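# Close the cabinet's bottom drawer with two arms

## Task

Shove the bottom drawer of the cabinet in until it is at least 90 percent closed and resting motionless; then release it and pull the grippers away. It only counts if the drawer stays shut on its own, not because a gripper is still holding or pressing it.

## Robot and tools

Robot: two 7-joint arms, left_arm and right_arm, each ending in a parallel gripper. The fingers point along the gripper's own +z axis and open and close along its y axis. The reported end_effector_position sits between the finger pads when closed, about 2 cm behind the tips. Closing pushes the tips roughly 10 mm further along +z.

World frame (all state readings): origin on the table top midway between the arms, +z up, +x out over the table, left_arm on the +y side. The arm names are labels and do not say which side of an image they appear on. Printed hand positions can be off, more so at long reach.

execute_actions(actions): actions is a list of actions. Each action is a table of 1 to 15 rows. Each row is one control step of 1/30 s, and if there are fewer than 15 rows the last row repeats to fill the 15 steps, so each action lasts 0.5 s. Every row is one flat list of 14 numbers covering both arms, each in [-1, 1], always all 14 even if one arm is idle: left dx, dy, dz, rx, ry, rz, opening, then right dx, dy, dz, rx, ry, rz, opening. The first six numbers per arm are an offset, not a pose. It is expressed in that gripper's own axes and measured from the gripper's measured pose at the start of the action, not from the previous row. For the first action of a call, the start is the pose last reported in this scene. Scale: 1.0 = 0.6 m of translation or 180 degrees. rx, ry, rz form one rotation vector. Opening is absolute: +1 fully open (0.084 m), -1 closed. An empty list just returns state and images.

The controller clips each step's commanded pose to within 70 mm and 16 degrees of the measured pose. If position and orientation conflict, position wins. After an action the arm only continues to its last clipped pose, so send the remainder of a long motion in the next action. Elbows stop just short of straight. "Hand target" lines show where each gripper is currently driven.

move(target, speed, blocking): target is one 14-number row laid out as above, an offset in each gripper's own axes from the pose in the scene's most recent result that shows one. Each gripper travels a straight line toward its target, and both paths finish together, within 0.5 to 10 s. If a path would take longer, it stops at 10 s short of the target. Grippers rotate the shorter way. Openings are sent at the start. speed is each arm's top path speed in m/s, 0.002 to 0.5, default 0.25; rotation is capped at twice that in rad/s. Paths ignore obstacles and the other arm. Grippers lag, drift, and may overshoot speed, mostly when the arm is near straight. Faster contact and targets set further past contact hit and press harder. With blocking=false the result comes after 0.5 s while motion continues. You then cannot send actions or moves until wait or stop shows it ended. The result adds a move: line with the ending: done, off_target, moving, held (a check blocked the last step) or fault. If only one arm is named, the other finished fine. It also lists the active limits: paced = pose was clipped; held = some steps were blocked, after which the arm may jump faster. Each gripper's distance to its target is also given. Roughly one action per 0.5 s is used.

wait(seconds): 0 to 10 s, arms hold their last command. A running move continues and the wait ends early when it finishes.

stop(): brakes a running move. It needs braking room, more when fast. Fingers keep moving.

zoom_image(camera, region): closer look at the latest image of cam_head_left, cam_head_right, cam_high, cam_low, cam_left_wrist or cam_right_wrist. region = [x0, y0, x1, y1] in pixels, origin top-left, at most 504x504. All images are 896x504.

finished_scene(scene): ends the given scene (1 or 2) irreversibly after the last command is held, and reports success. The next scene's task comes in that result. Sending a reply without a tool call ends every remaining scene.

Results: state line per arm with position (m), quaternion wxyz, linear and angular velocity. grip_measured is the finger opening on the command scale. Joint positions and torques are listed; torques are total drive output with offsets and noise. Step readings list positions at some steps; HELD marks steps where an arm's command was held back. "pose unreachable" means the clearance check altered or blocked that arm's command. Calibration for the cameras is supplied; a result lists any camera whose numbers changed.

Joint ranges (rad), base to gripper: waist ±6.283, shoulder -2.059 to 2.094, upper arm roll ±6.283, elbow -0.192 to 3.927, forearm roll ±6.283, wrist pitch -1.693 to 3.142, wrist roll ±6.283. Load limits (N m): waist 46.5, shoulder 46.5, upper arm roll 27.9, elbow 27.9, forearm roll 27.9, wrist pitch 18.6, wrist roll 18.6. Reaching a load limit triggers a TORQUE FAULT: the arm backs off, freezes 10 s and drops the rest of the call. Holding loads heats motors; MOTOR HOT appears from 65 °C and at 80 °C the arm brakes (OVER-TEMPERATURE FAULT) until it cools.

For an idle arm, send the offset back to its desired pose in a reply's first call and zeros afterwards, with its intended opening. An arm stopped by an object keeps pushing until given a new command. The robot holds its last command while you compose a reply.

Things to avoid: pushing the drawer hard or slamming it, fast contact, the arms touching or pressing each other, knocking anything off the table, and finishing while still touching the drawer. Brief external tugs or pushes may occur.

Each tool is called after "Call:" by a JSON object that holds its "fn" and its "kwargs", one argument or row to a line.

## Session

Call:
{"fn": "execute_actions", "kwargs": {
  "actions": []
}}

Scene clock: 0.00 s.
left_arm: end_effector_position=(+0.0929, +0.4272, +0.3178) grip_measured=+1.00 end_effector_quat_wxyz=(-0.066, +0.928, -0.350, +0.113) end_effector_velocity=(+0.000, -0.000, -0.000) end_effector_angular_velocity=(+0.000, +0.000, -0.003) | right_arm: end_effector_position=(+0.6309, -0.0797, +0.3083) grip_measured=+1.00 end_effector_quat_wxyz=(-0.499, +0.667, -0.548, -0.079) end_effector_velocity=(+0.000, +0.000, +0.001) end_effector_angular_velocity=(+0.000, -0.001, +0.000)
Joint positions: left_arm=[ 0.782 -1.469  0.308  0.519  0.162  1.758  1.544  0.084] | right_arm=[ 0.16   0.197 -0.067  1.259  1.365  0.734  0.632  0.084]
Joint velocities: left_arm=[-0.     0.    -0.    -0.    -0.001 -0.     0.002 -0.   ] | right_arm=[ 0.     0.     0.     0.001  0.    -0.    -0.     0.   ]
Joint torques (N m, as the arm reports them, + toward a larger angle): no reading
Hand target (left_arm): +0.093, +0.427, +0.318; -0.066, +0.928, -0.350, +0.113
Hand target (right_arm): +0.631, -0.080, +0.308; -0.499, +0.667, -0.548, -0.079

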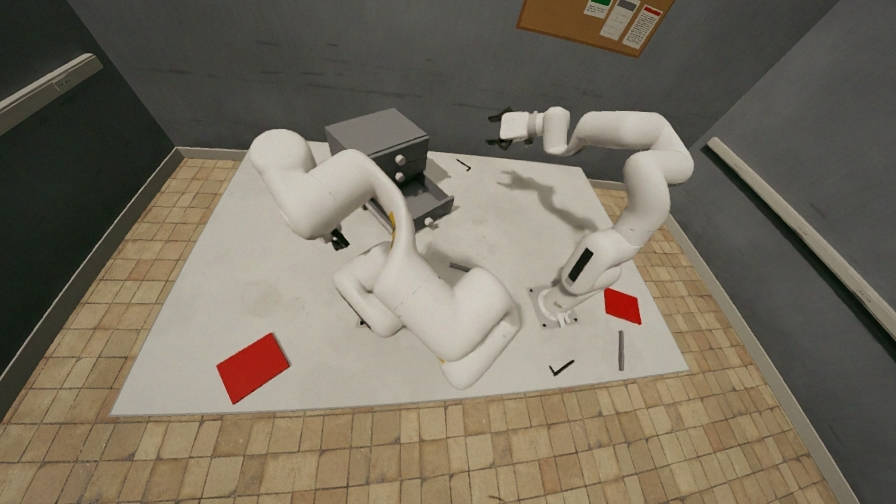

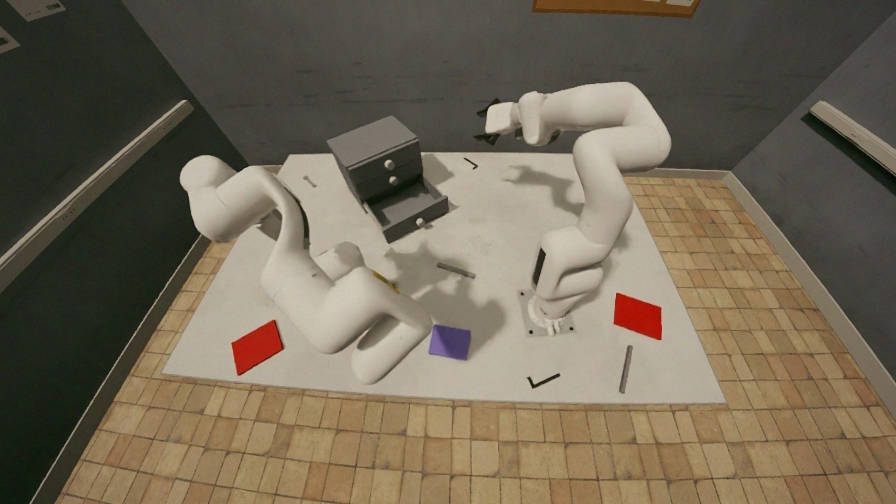

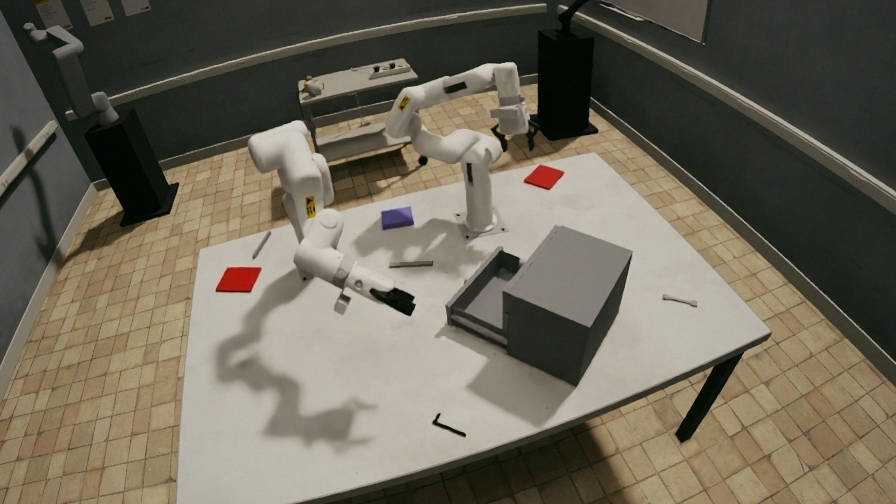

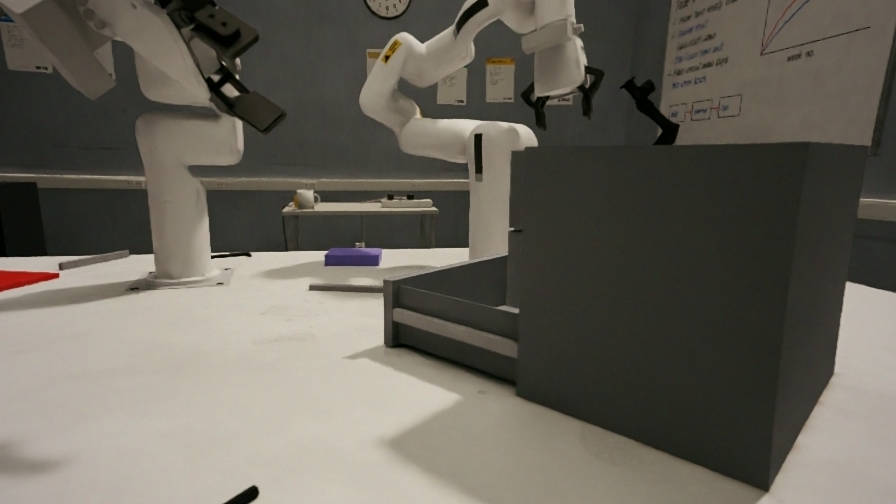

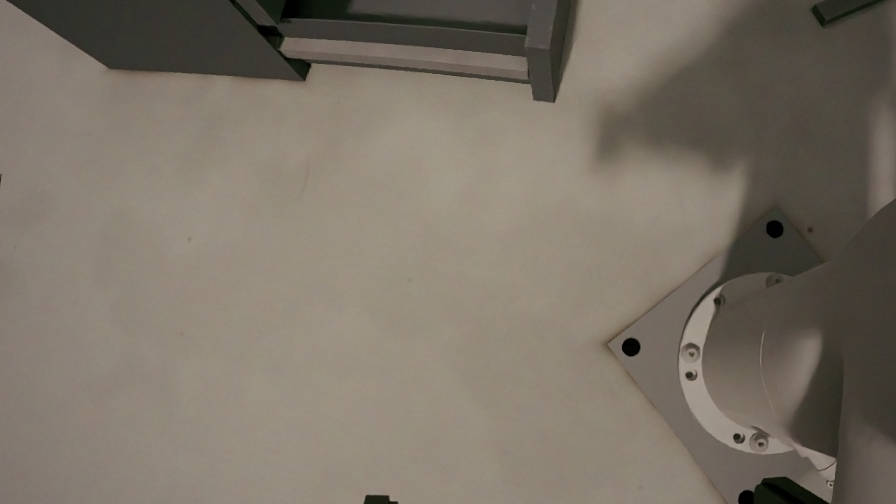

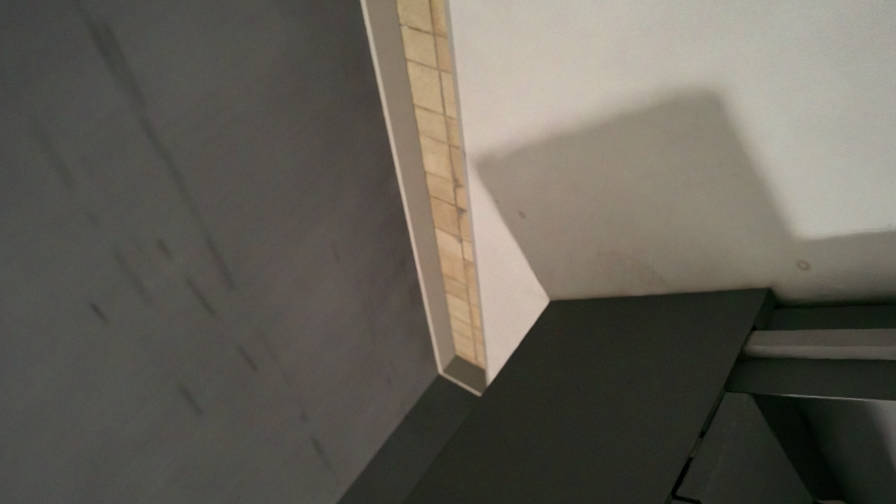

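Call:
{"fn": "move", "kwargs": {
  "target": [0,0,0,0,0,0,1,-0.085,0.633,0.175,0,0,0,-1]
}}

Call:
{"fn": "move", "kwargs": {
  "target": [0,0,0,0,0,0,1,-0.027,-0.196,0.268,0,0,0,-1],
  "speed": 0.07
}}

Scene clock: 14.50 s.
left_arm: end_effector_position=(+0.0929, +0.4272, +0.3178) grip_measured=+1.00 end_effector_quat_wxyz=(-0.066, +0.928, -0.350, +0.113) end_effector_velocity=(+0.000, +0.000, +0.001) end_effector_angular_velocity=(+0.002, -0.001, -0.001) | right_arm: end_effector_position=(+0.3498, +0.0704, +0.0714) grip_measured=-1.00 end_effector_quat_wxyz=(-0.499, +0.667, -0.548, -0.080) end_effector_velocity=(-0.005, -0.000, -0.003) end_effector_angular_velocity=(-0.005, +0.004, +0.004)
Joint positions: left_arm=[ 0.782 -1.469  0.308  0.519  0.162  1.758  1.544  0.084] | right_arm=[ 0.502  0.223  0.192  0.637  2.816  0.647 -0.621  0.   ]
Joint velocities: left_arm=[-0.    -0.    -0.     0.001  0.    -0.001  0.001  0.   ] | right_arm=[ 0.004  0.003  0.003 -0.007  0.006  0.002 -0.005  0.   ]
Joint torques (N m, as the arm reports them, + toward a larger angle): left_arm=[-0.67  7.9  -3.02  7.95  0.67 -1.49 -0.05] | right_arm=[ -1.42 -21.32   0.41   8.02   0.23   2.44  -0.36]
Hand target (left_arm): +0.093, +0.427, +0.318; -0.066, +0.928, -0.350, +0.113
Hand target (right_arm): +0.349, +0.071, +0.071; -0.499, +0.667, -0.548, -0.080
Off the commanded pose (left_arm): 0.000 m, 0 deg.
Off the commanded pose (right_arm): 0.001 m, 0 deg.
move: done
camera_calibration (this result's frames):
cam_left_wrist: T_world_to_cam=[[-0.644038, -0.744455, -0.176075, 0.464029], [-0.725527, 0.667386, -0.167949, -0.0954571], [0.24254, 0.0195815, -0.969944, 0.410411], [0, 0, 0, 1]] pos_world=[0.130054, 0.401119, 0.463748]
cam_right_wrist: T_world_to_cam=[[-0.789609, 0.114652, -0.602805, 0.349793], [-0.395644, 0.655778, 0.642978, 0.116033], [0.469024, 0.746197, -0.472446, -0.0562356], [0, 0, 0, 1]] pos_world=[0.348483, -0.0742333, 0.109682]

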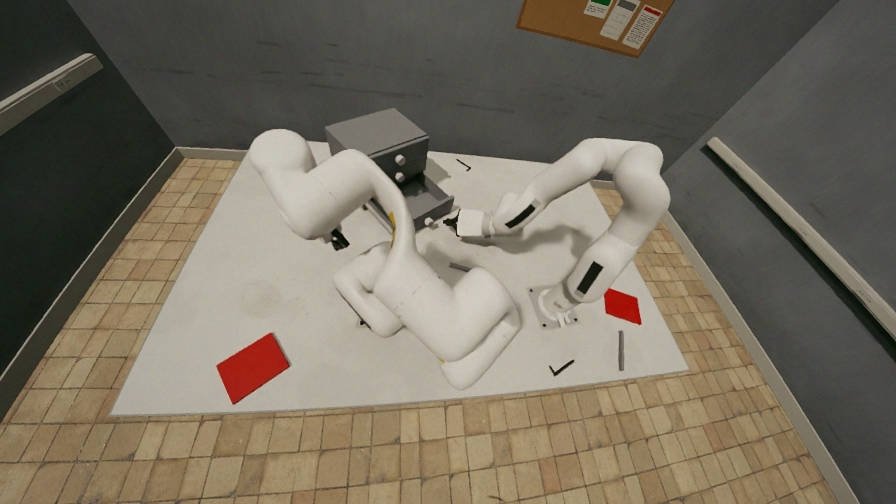

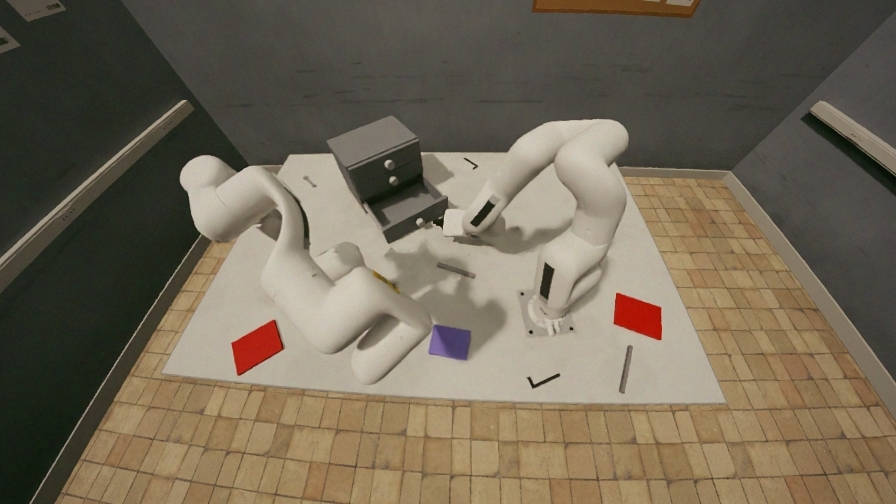

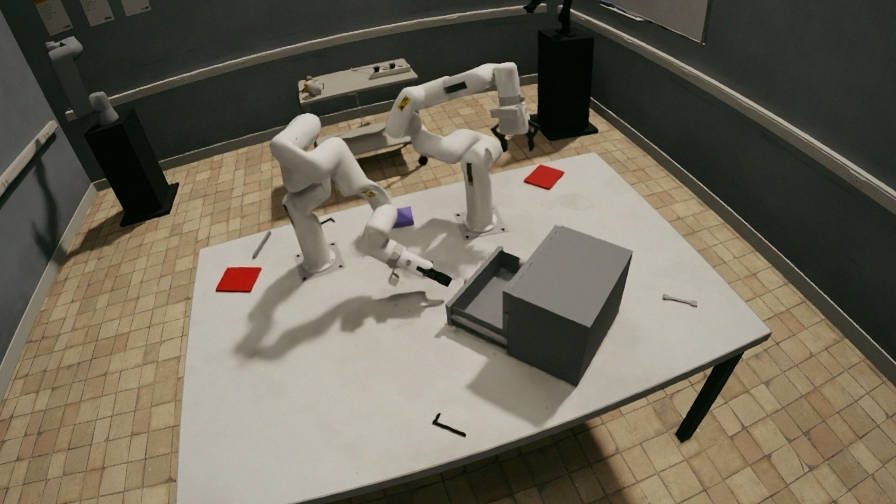

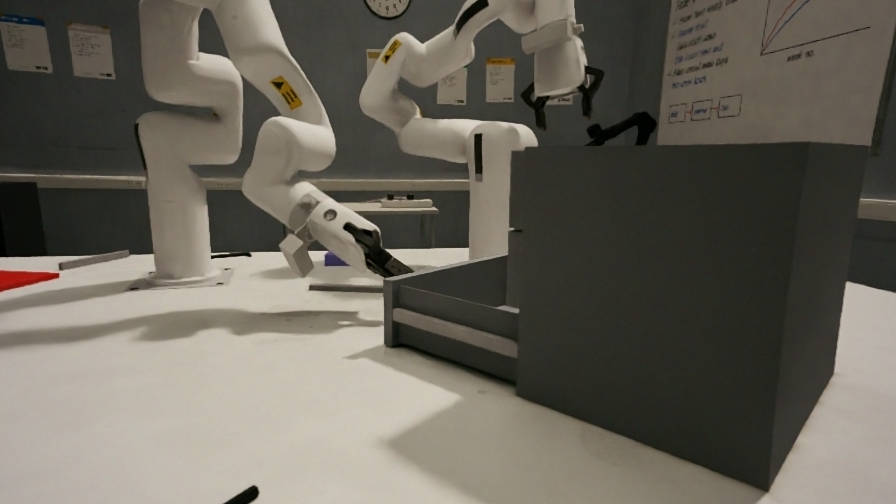

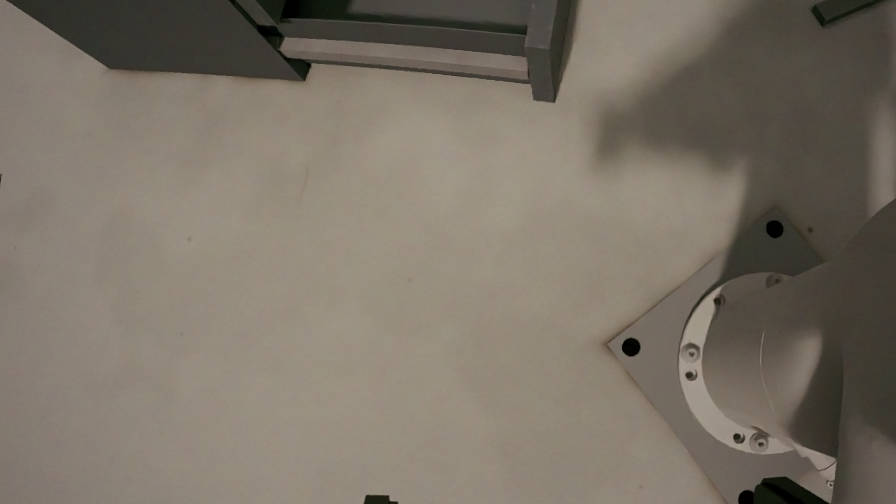

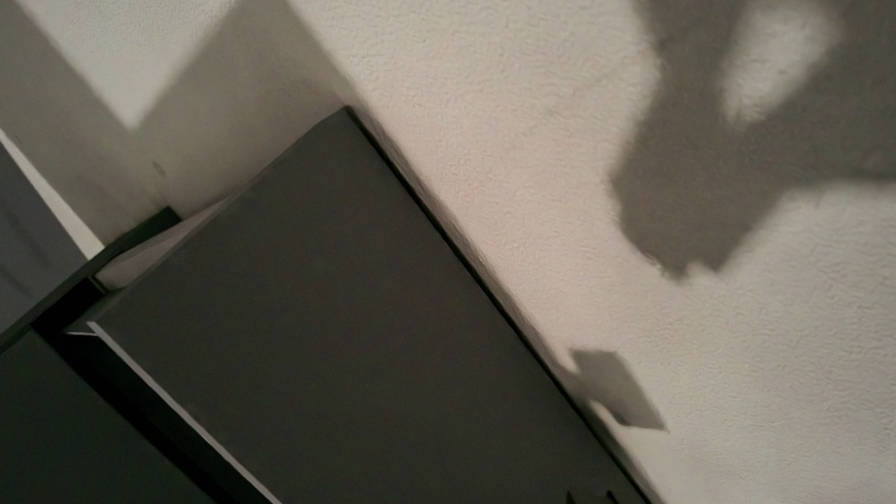

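Scene clock: 17.70 s.
left_arm: end_effector_position=(+0.0929, +0.4272, +0.3178) grip_measured=+1.00 end_effector_quat_wxyz=(-0.066, +0.928, -0.350, +0.113) end_effector_velocity=(+0.000, +0.000, +0.000) end_effector_angular_velocity=(+0.001, -0.001, -0.001) | right_arm: end_effector_position=(+0.5099, +0.1900, +0.0715) grip_measured=-1.00 end_effector_quat_wxyz=(-0.499, +0.667, -0.548, -0.079) end_effector_velocity=(-0.000, +0.000, -0.000) end_effector_angular_velocity=(-0.002, +0.001, +0.001)
Joint positions: left_arm=[ 0.782 -1.469  0.308  0.519  0.162  1.758  1.544  0.084] | right_arm=[ 0.51   0.708  0.192  1.442  2.562  0.328 -0.419  0.   ]
Joint velocities: left_arm=[ 0.     0.     0.     0.    -0.    -0.001  0.001 -0.   ] | right_arm=[-0.001  0.     0.002  0.001 -0.004 -0.003  0.003  0.   ]
Joint torques (N m, as the arm reports them, + toward a larger angle): left_arm=[-0.58  7.76 -2.98  7.91  0.75 -1.51 -0.06] | right_arm=[ -2.43 -36.59   0.95  11.03   0.03   2.56  -0.12]
Hand target (left_arm): +0.093, +0.427, +0.318; -0.066, +0.928, -0.350, +0.113
Hand target (right_arm): +0.510, +0.190, +0.071; -0.499, +0.667, -0.548, -0.079
Off the commanded pose (left_arm): 0.000 m, 0 deg.
Off the commanded pose (right_arm): 0.001 m, 0 deg.
move: done
camera_calibration (this result's frames):
cam_left_wrist: T_world_to_cam=[[-0.644038, -0.744455, -0.176075, 0.464028], [-0.725527, 0.667386, -0.167949, -0.0954571], [0.24254, 0.0195813, -0.969944, 0.410412], [0, 0, 0, 1]] pos_world=[0.130054, 0.401119, 0.463748]
cam_right_wrist: T_world_to_cam=[[-0.788784, 0.114304, -0.603949, 0.462267], [-0.396151, 0.656738, 0.641685, 0.101], [0.469984, 0.745405, -0.472743, -0.220788], [0, 0, 0, 1]] pos_world=[0.508407, 0.0454077, 0.109999]

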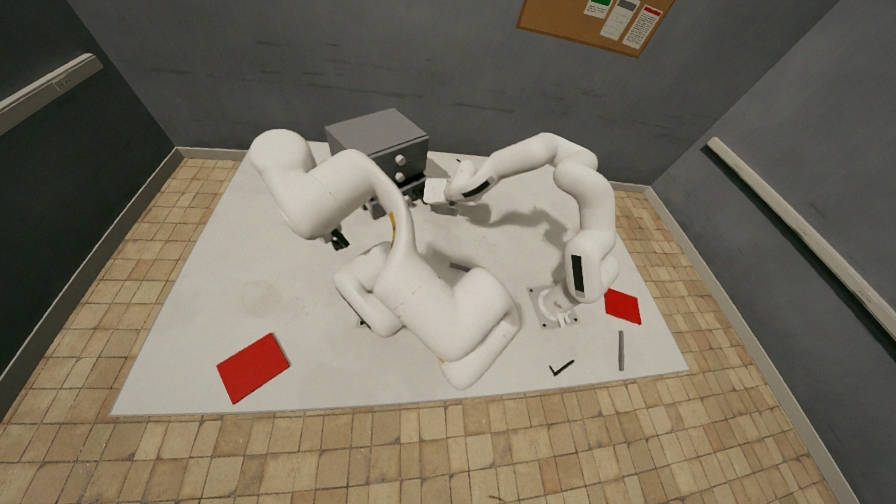

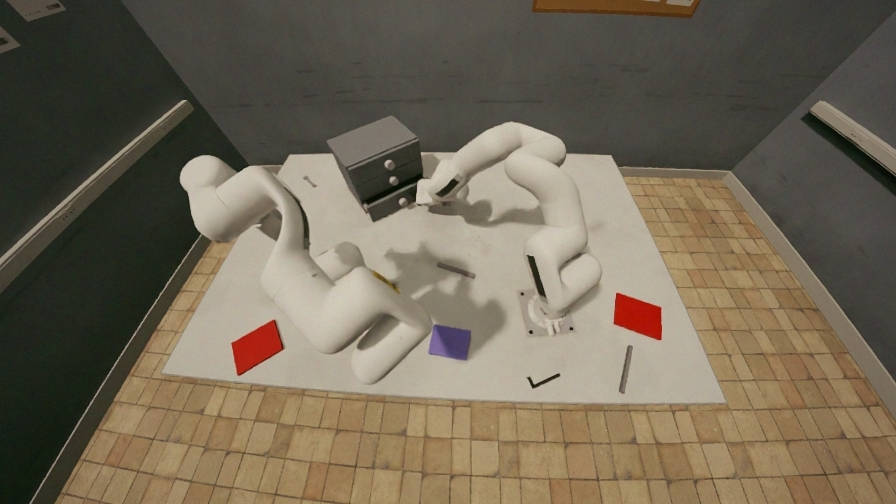

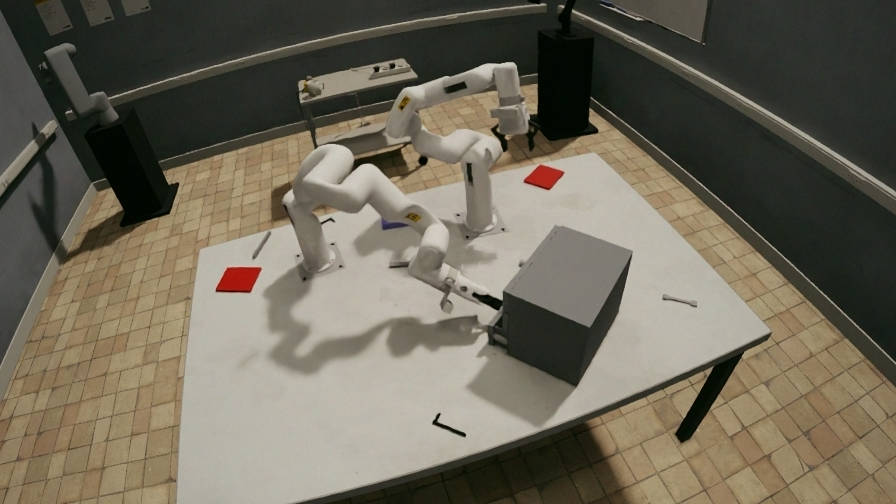

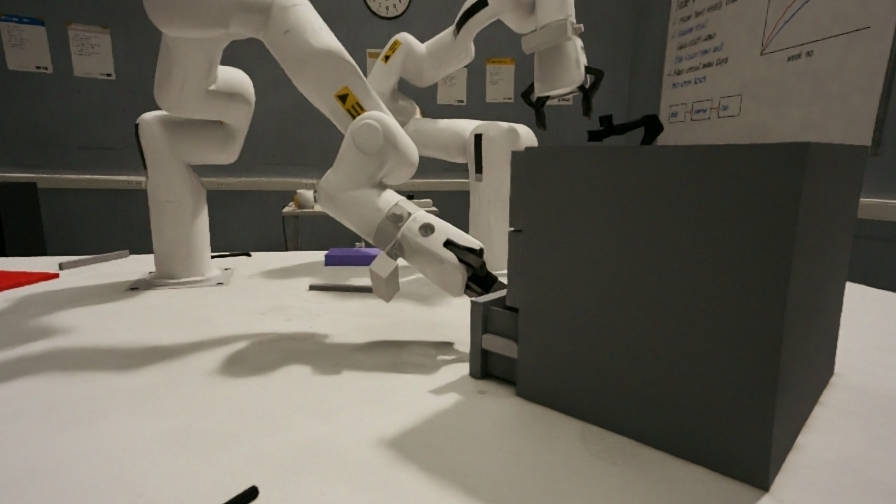

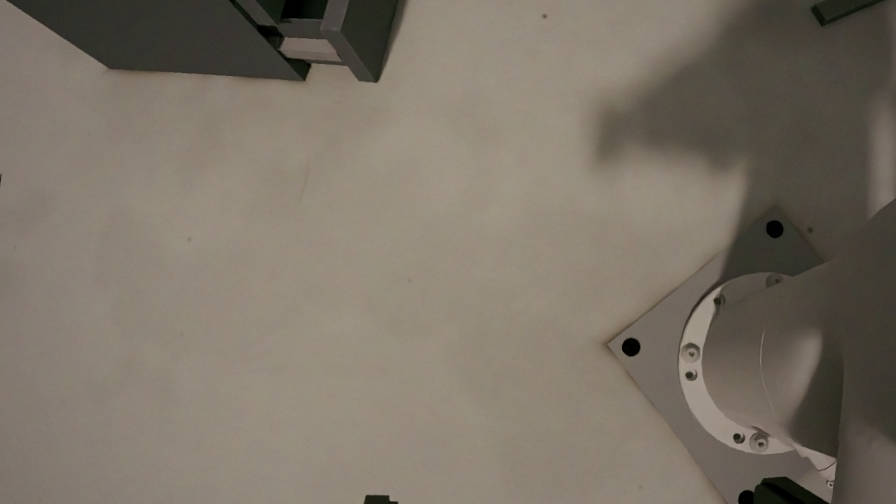

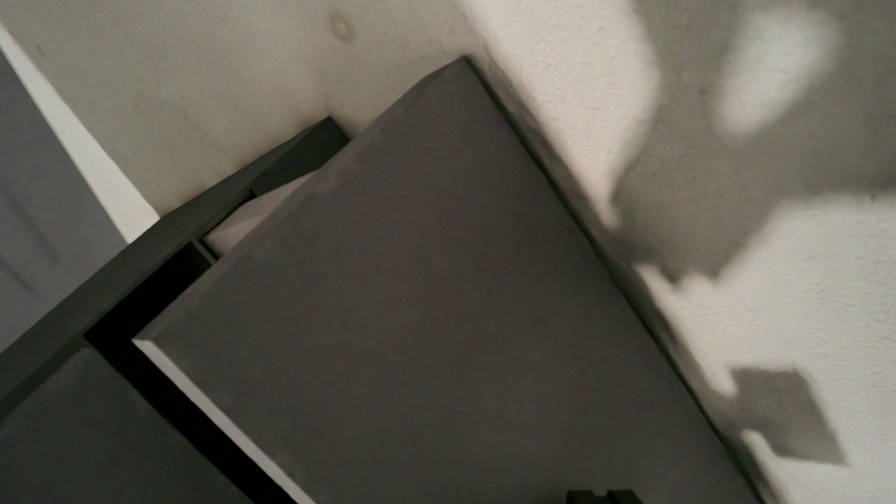

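About 4.5 cm left; going along (0.7,0.7).

Call:
{"fn": "move", "kwargs": {
  "target": [0,0,0,0,0,0,1,-0.014,-0.038,0.064,0,0,0,-1],
  "speed": 0.05
}}

Call:
{"fn": "move", "kwargs": {
  "target": [0,0,0,0,0,0,1,0,0.1,-0.3,0,0,0,-1]
}}

Scene clock: 23.30 s.
left_arm: end_effector_position=(+0.0929, +0.4272, +0.3178) grip_measured=+1.00 end_effector_quat_wxyz=(-0.066, +0.928, -0.350, +0.113) end_effector_velocity=(-0.000, -0.000, -0.000) end_effector_angular_velocity=(-0.002, +0.001, +0.001) | right_arm: end_effector_position=(+0.5419, +0.2223, +0.0717) grip_measured=-1.00 end_effector_quat_wxyz=(-0.499, +0.667, -0.547, -0.079) end_effector_velocity=(+0.001, -0.000, +0.000) end_effector_angular_velocity=(-0.001, -0.000, -0.000)
Joint positions: left_arm=[ 0.782 -1.469  0.308  0.519  0.162  1.758  1.544  0.084] | right_arm=[ 0.52   0.846  0.222  1.677  2.442  0.227 -0.316  0.   ]
Joint velocities: left_arm=[ 0.001  0.     0.    -0.    -0.     0.002 -0.    -0.   ] | right_arm=[-0.001  0.001  0.002  0.003 -0.005 -0.003  0.003  0.   ]
Joint torques (N m, as the arm reports them, + toward a larger angle): left_arm=[-0.43  7.93 -3.    8.01  0.69 -1.5  -0.01] | right_arm=[ -1.34 -40.67   1.75  11.44  -0.07   2.75  -0.19]
Hand target (left_arm): +0.093, +0.427, +0.318; -0.066, +0.928, -0.350, +0.113
Hand target (right_arm): +0.542, +0.222, +0.071; -0.499, +0.667, -0.548, -0.079
Off the commanded pose (left_arm): 0.000 m, 0 deg.
Off the commanded pose (right_arm): 0.000 m, 0 deg.
move: done
camera_calibration (this result's frames):
cam_left_wrist: T_world_to_cam=[[-0.644038, -0.744455, -0.176075, 0.464028], [-0.725527, 0.667386, -0.167949, -0.0954572], [0.24254, 0.0195814, -0.969944, 0.410411], [0, 0, 0, 1]] pos_world=[0.130054, 0.401119, 0.463748]
cam_right_wrist: T_world_to_cam=[[-0.788522, 0.114281, -0.604296, 0.48377], [-0.396561, 0.656553, 0.641621, 0.0926259], [0.470077, 0.745572, -0.472387, -0.259935], [0, 0, 0, 1]] pos_world=[0.540385, 0.0777005, 0.11012]

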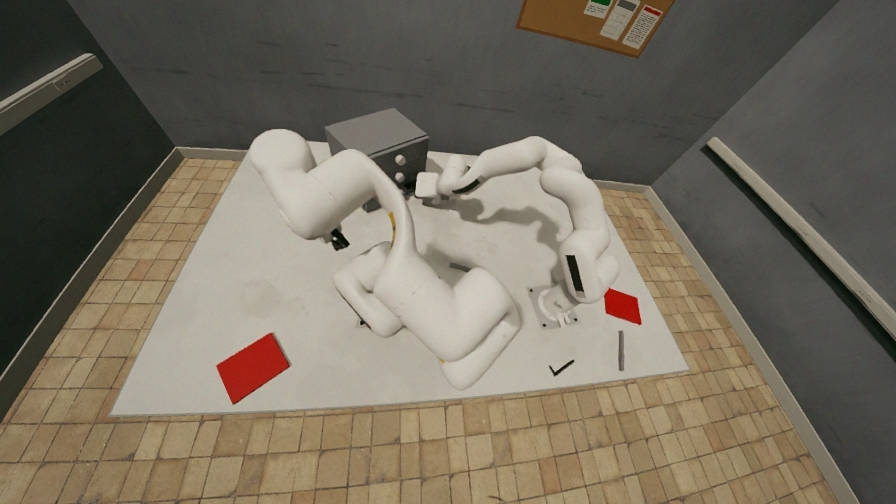

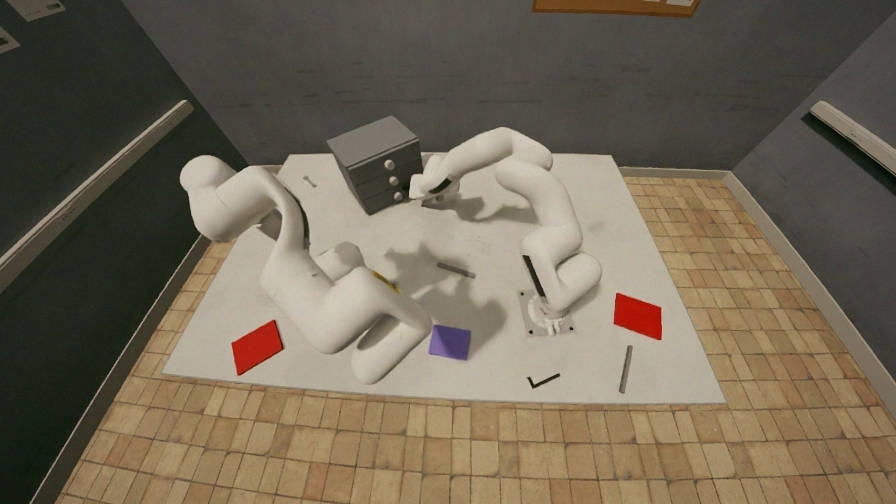

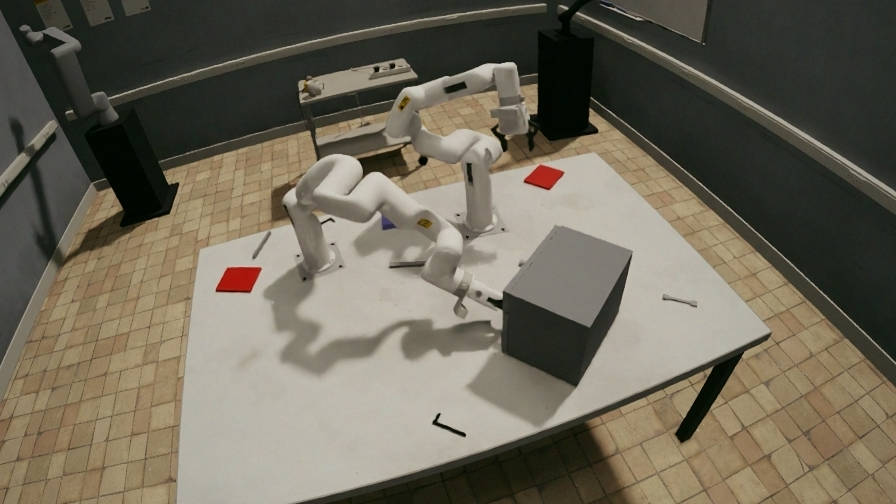

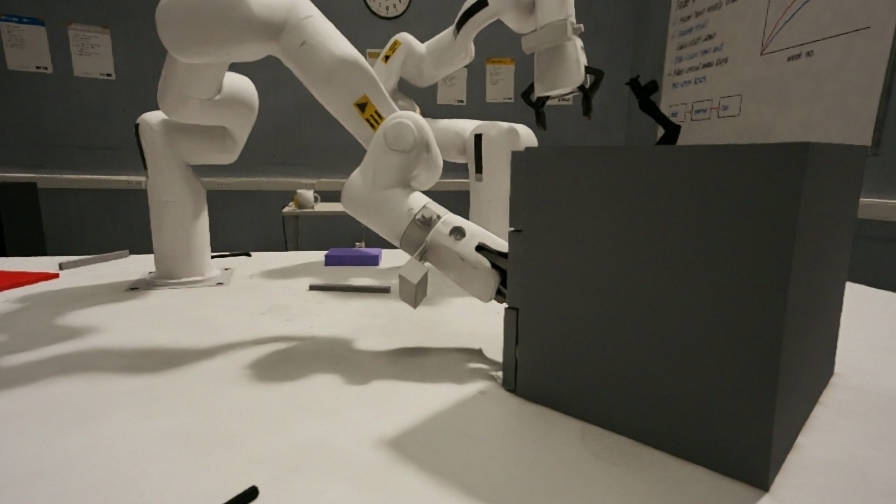

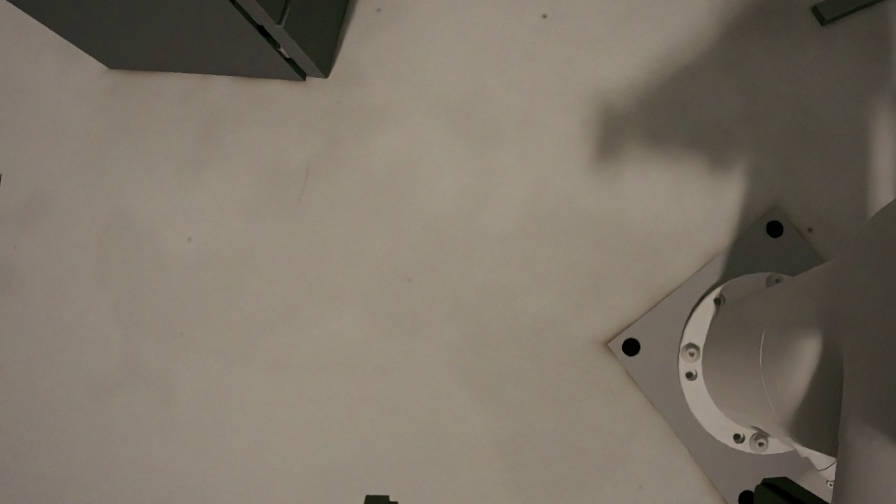

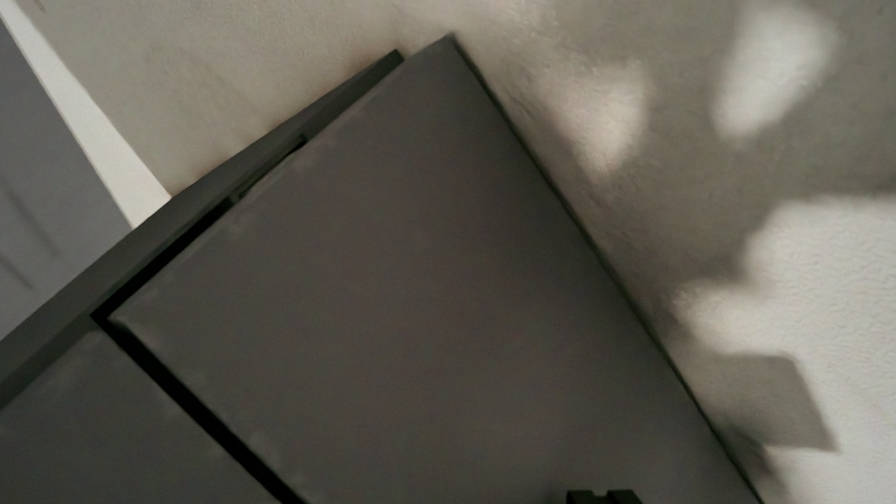

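Scene clock: 24.57 s.
left_arm: end_effector_position=(+0.0929, +0.4272, +0.3178) grip_measured=+1.00 end_effector_quat_wxyz=(-0.066, +0.928, -0.350, +0.113) end_effector_velocity=(-0.000, -0.000, -0.000) end_effector_angular_velocity=(-0.000, +0.000, -0.001) | right_arm: end_effector_position=(+0.4142, +0.0928, +0.1246) grip_measured=-1.00 end_effector_quat_wxyz=(-0.499, +0.666, -0.548, -0.080) end_effector_velocity=(-0.000, -0.001, -0.000) end_effector_angular_velocity=(-0.001, +0.000, -0.001)
Joint positions: left_arm=[ 0.782 -1.469  0.308  0.519  0.162  1.758  1.544  0.084] | right_arm=[ 0.411  0.23   0.246  0.858  2.62   0.451 -0.438  0.   ]
Joint velocities: left_arm=[-0.    -0.    -0.     0.    -0.     0.001  0.001  0.   ] | right_arm=[-0.001 -0.003 -0.    -0.004 -0.     0.     0.001  0.   ]
Joint torques (N m, as the arm reports them, + toward a larger angle): left_arm=[-0.48  7.78 -2.93  7.88  0.65 -1.49 -0.08] | right_arm=[ -1.79 -24.61   0.5    9.78  -0.01   2.63  -0.19]
Hand target (left_arm): +0.093, +0.427, +0.318; -0.066, +0.928, -0.350, +0.113
Hand target (right_arm): +0.414, +0.093, +0.125; -0.500, +0.666, -0.548, -0.079
Off the commanded pose (left_arm): 0.000 m, 0 deg.
Off the commanded pose (right_arm): 0.000 m, 0 deg.
move: done
camera_calibration (this result's frames):
cam_left_wrist: T_world_to_cam=[[-0.644038, -0.744455, -0.176074, 0.464028], [-0.725527, 0.667386, -0.167949, -0.0954571], [0.24254, 0.0195811, -0.969944, 0.410412], [0, 0, 0, 1]] pos_world=[0.130054, 0.401119, 0.463748]
cam_right_wrist: T_world_to_cam=[[-0.789225, 0.115131, -0.603215, 0.42993], [-0.395557, 0.656056, 0.642749, 0.0925883], [0.469743, 0.745879, -0.472235, -0.0782368], [0, 0, 0, 1]] pos_world=[0.412687, -0.051886, 0.162883]

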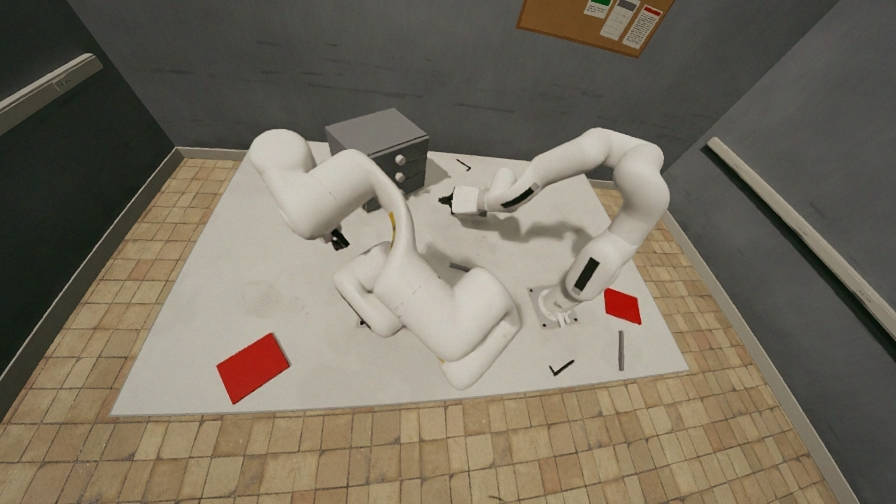

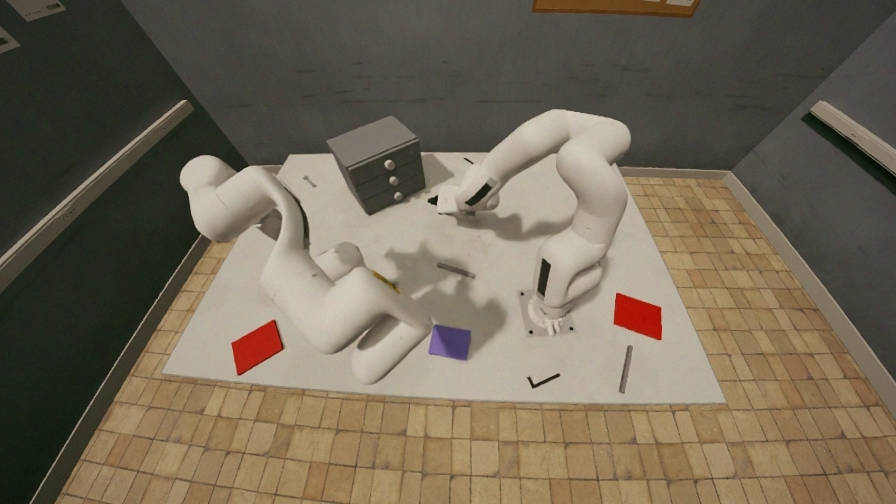

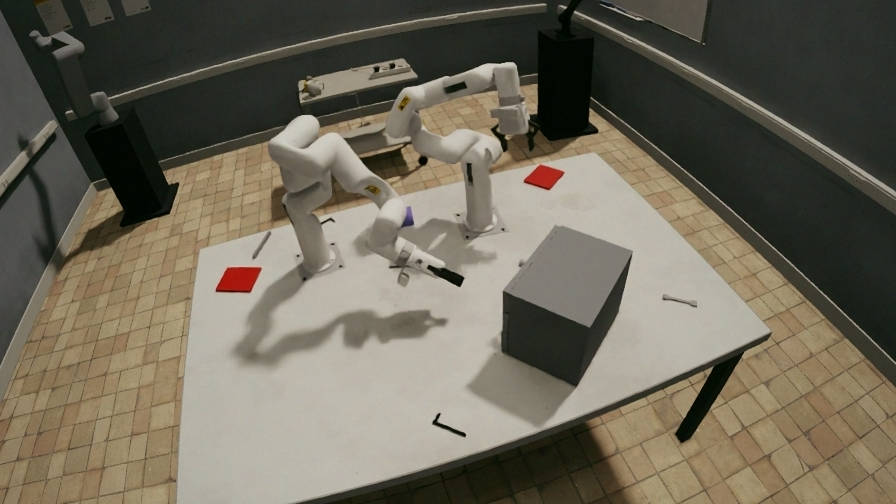

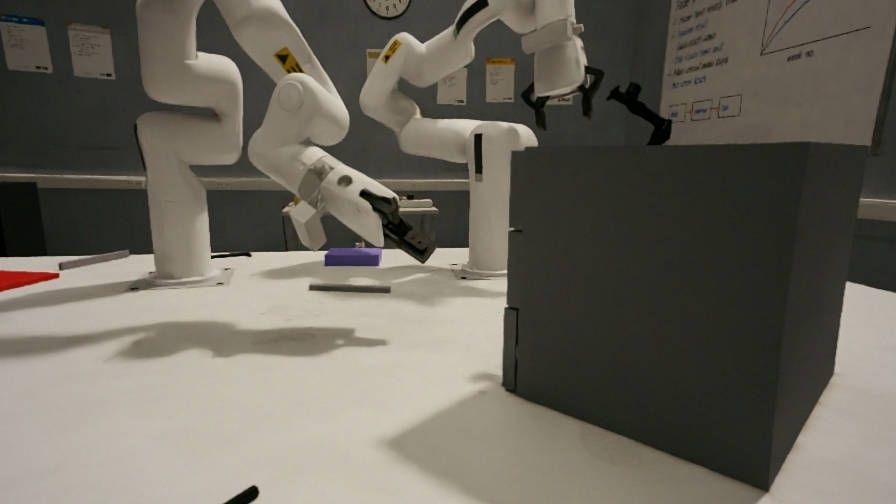

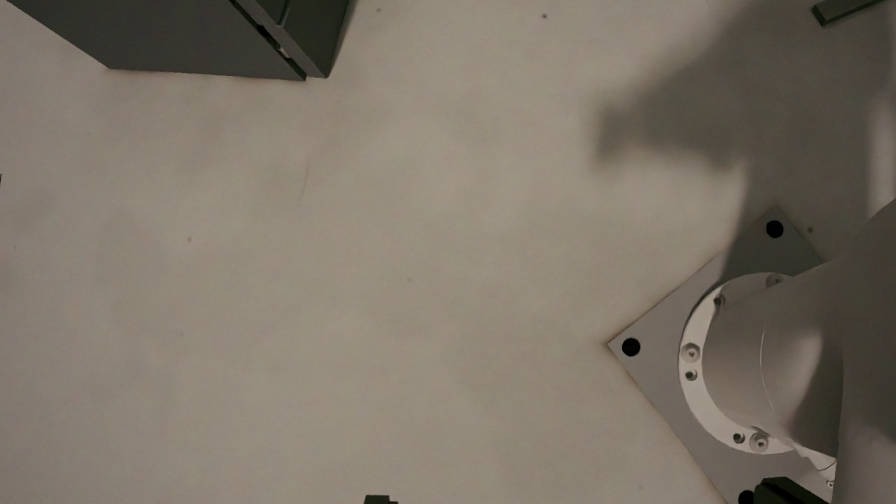

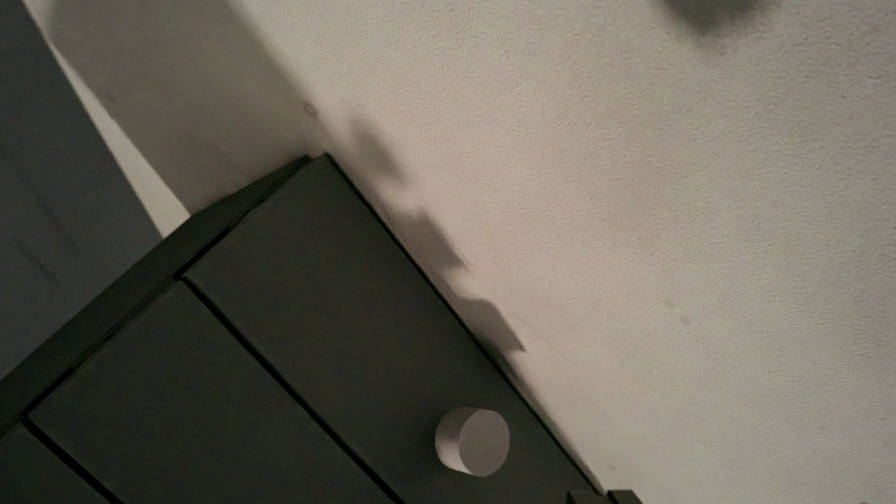

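Call:
{"fn": "finished_scene", "kwargs": {
  "scene": 1
}}

The scene is finished: the task was done.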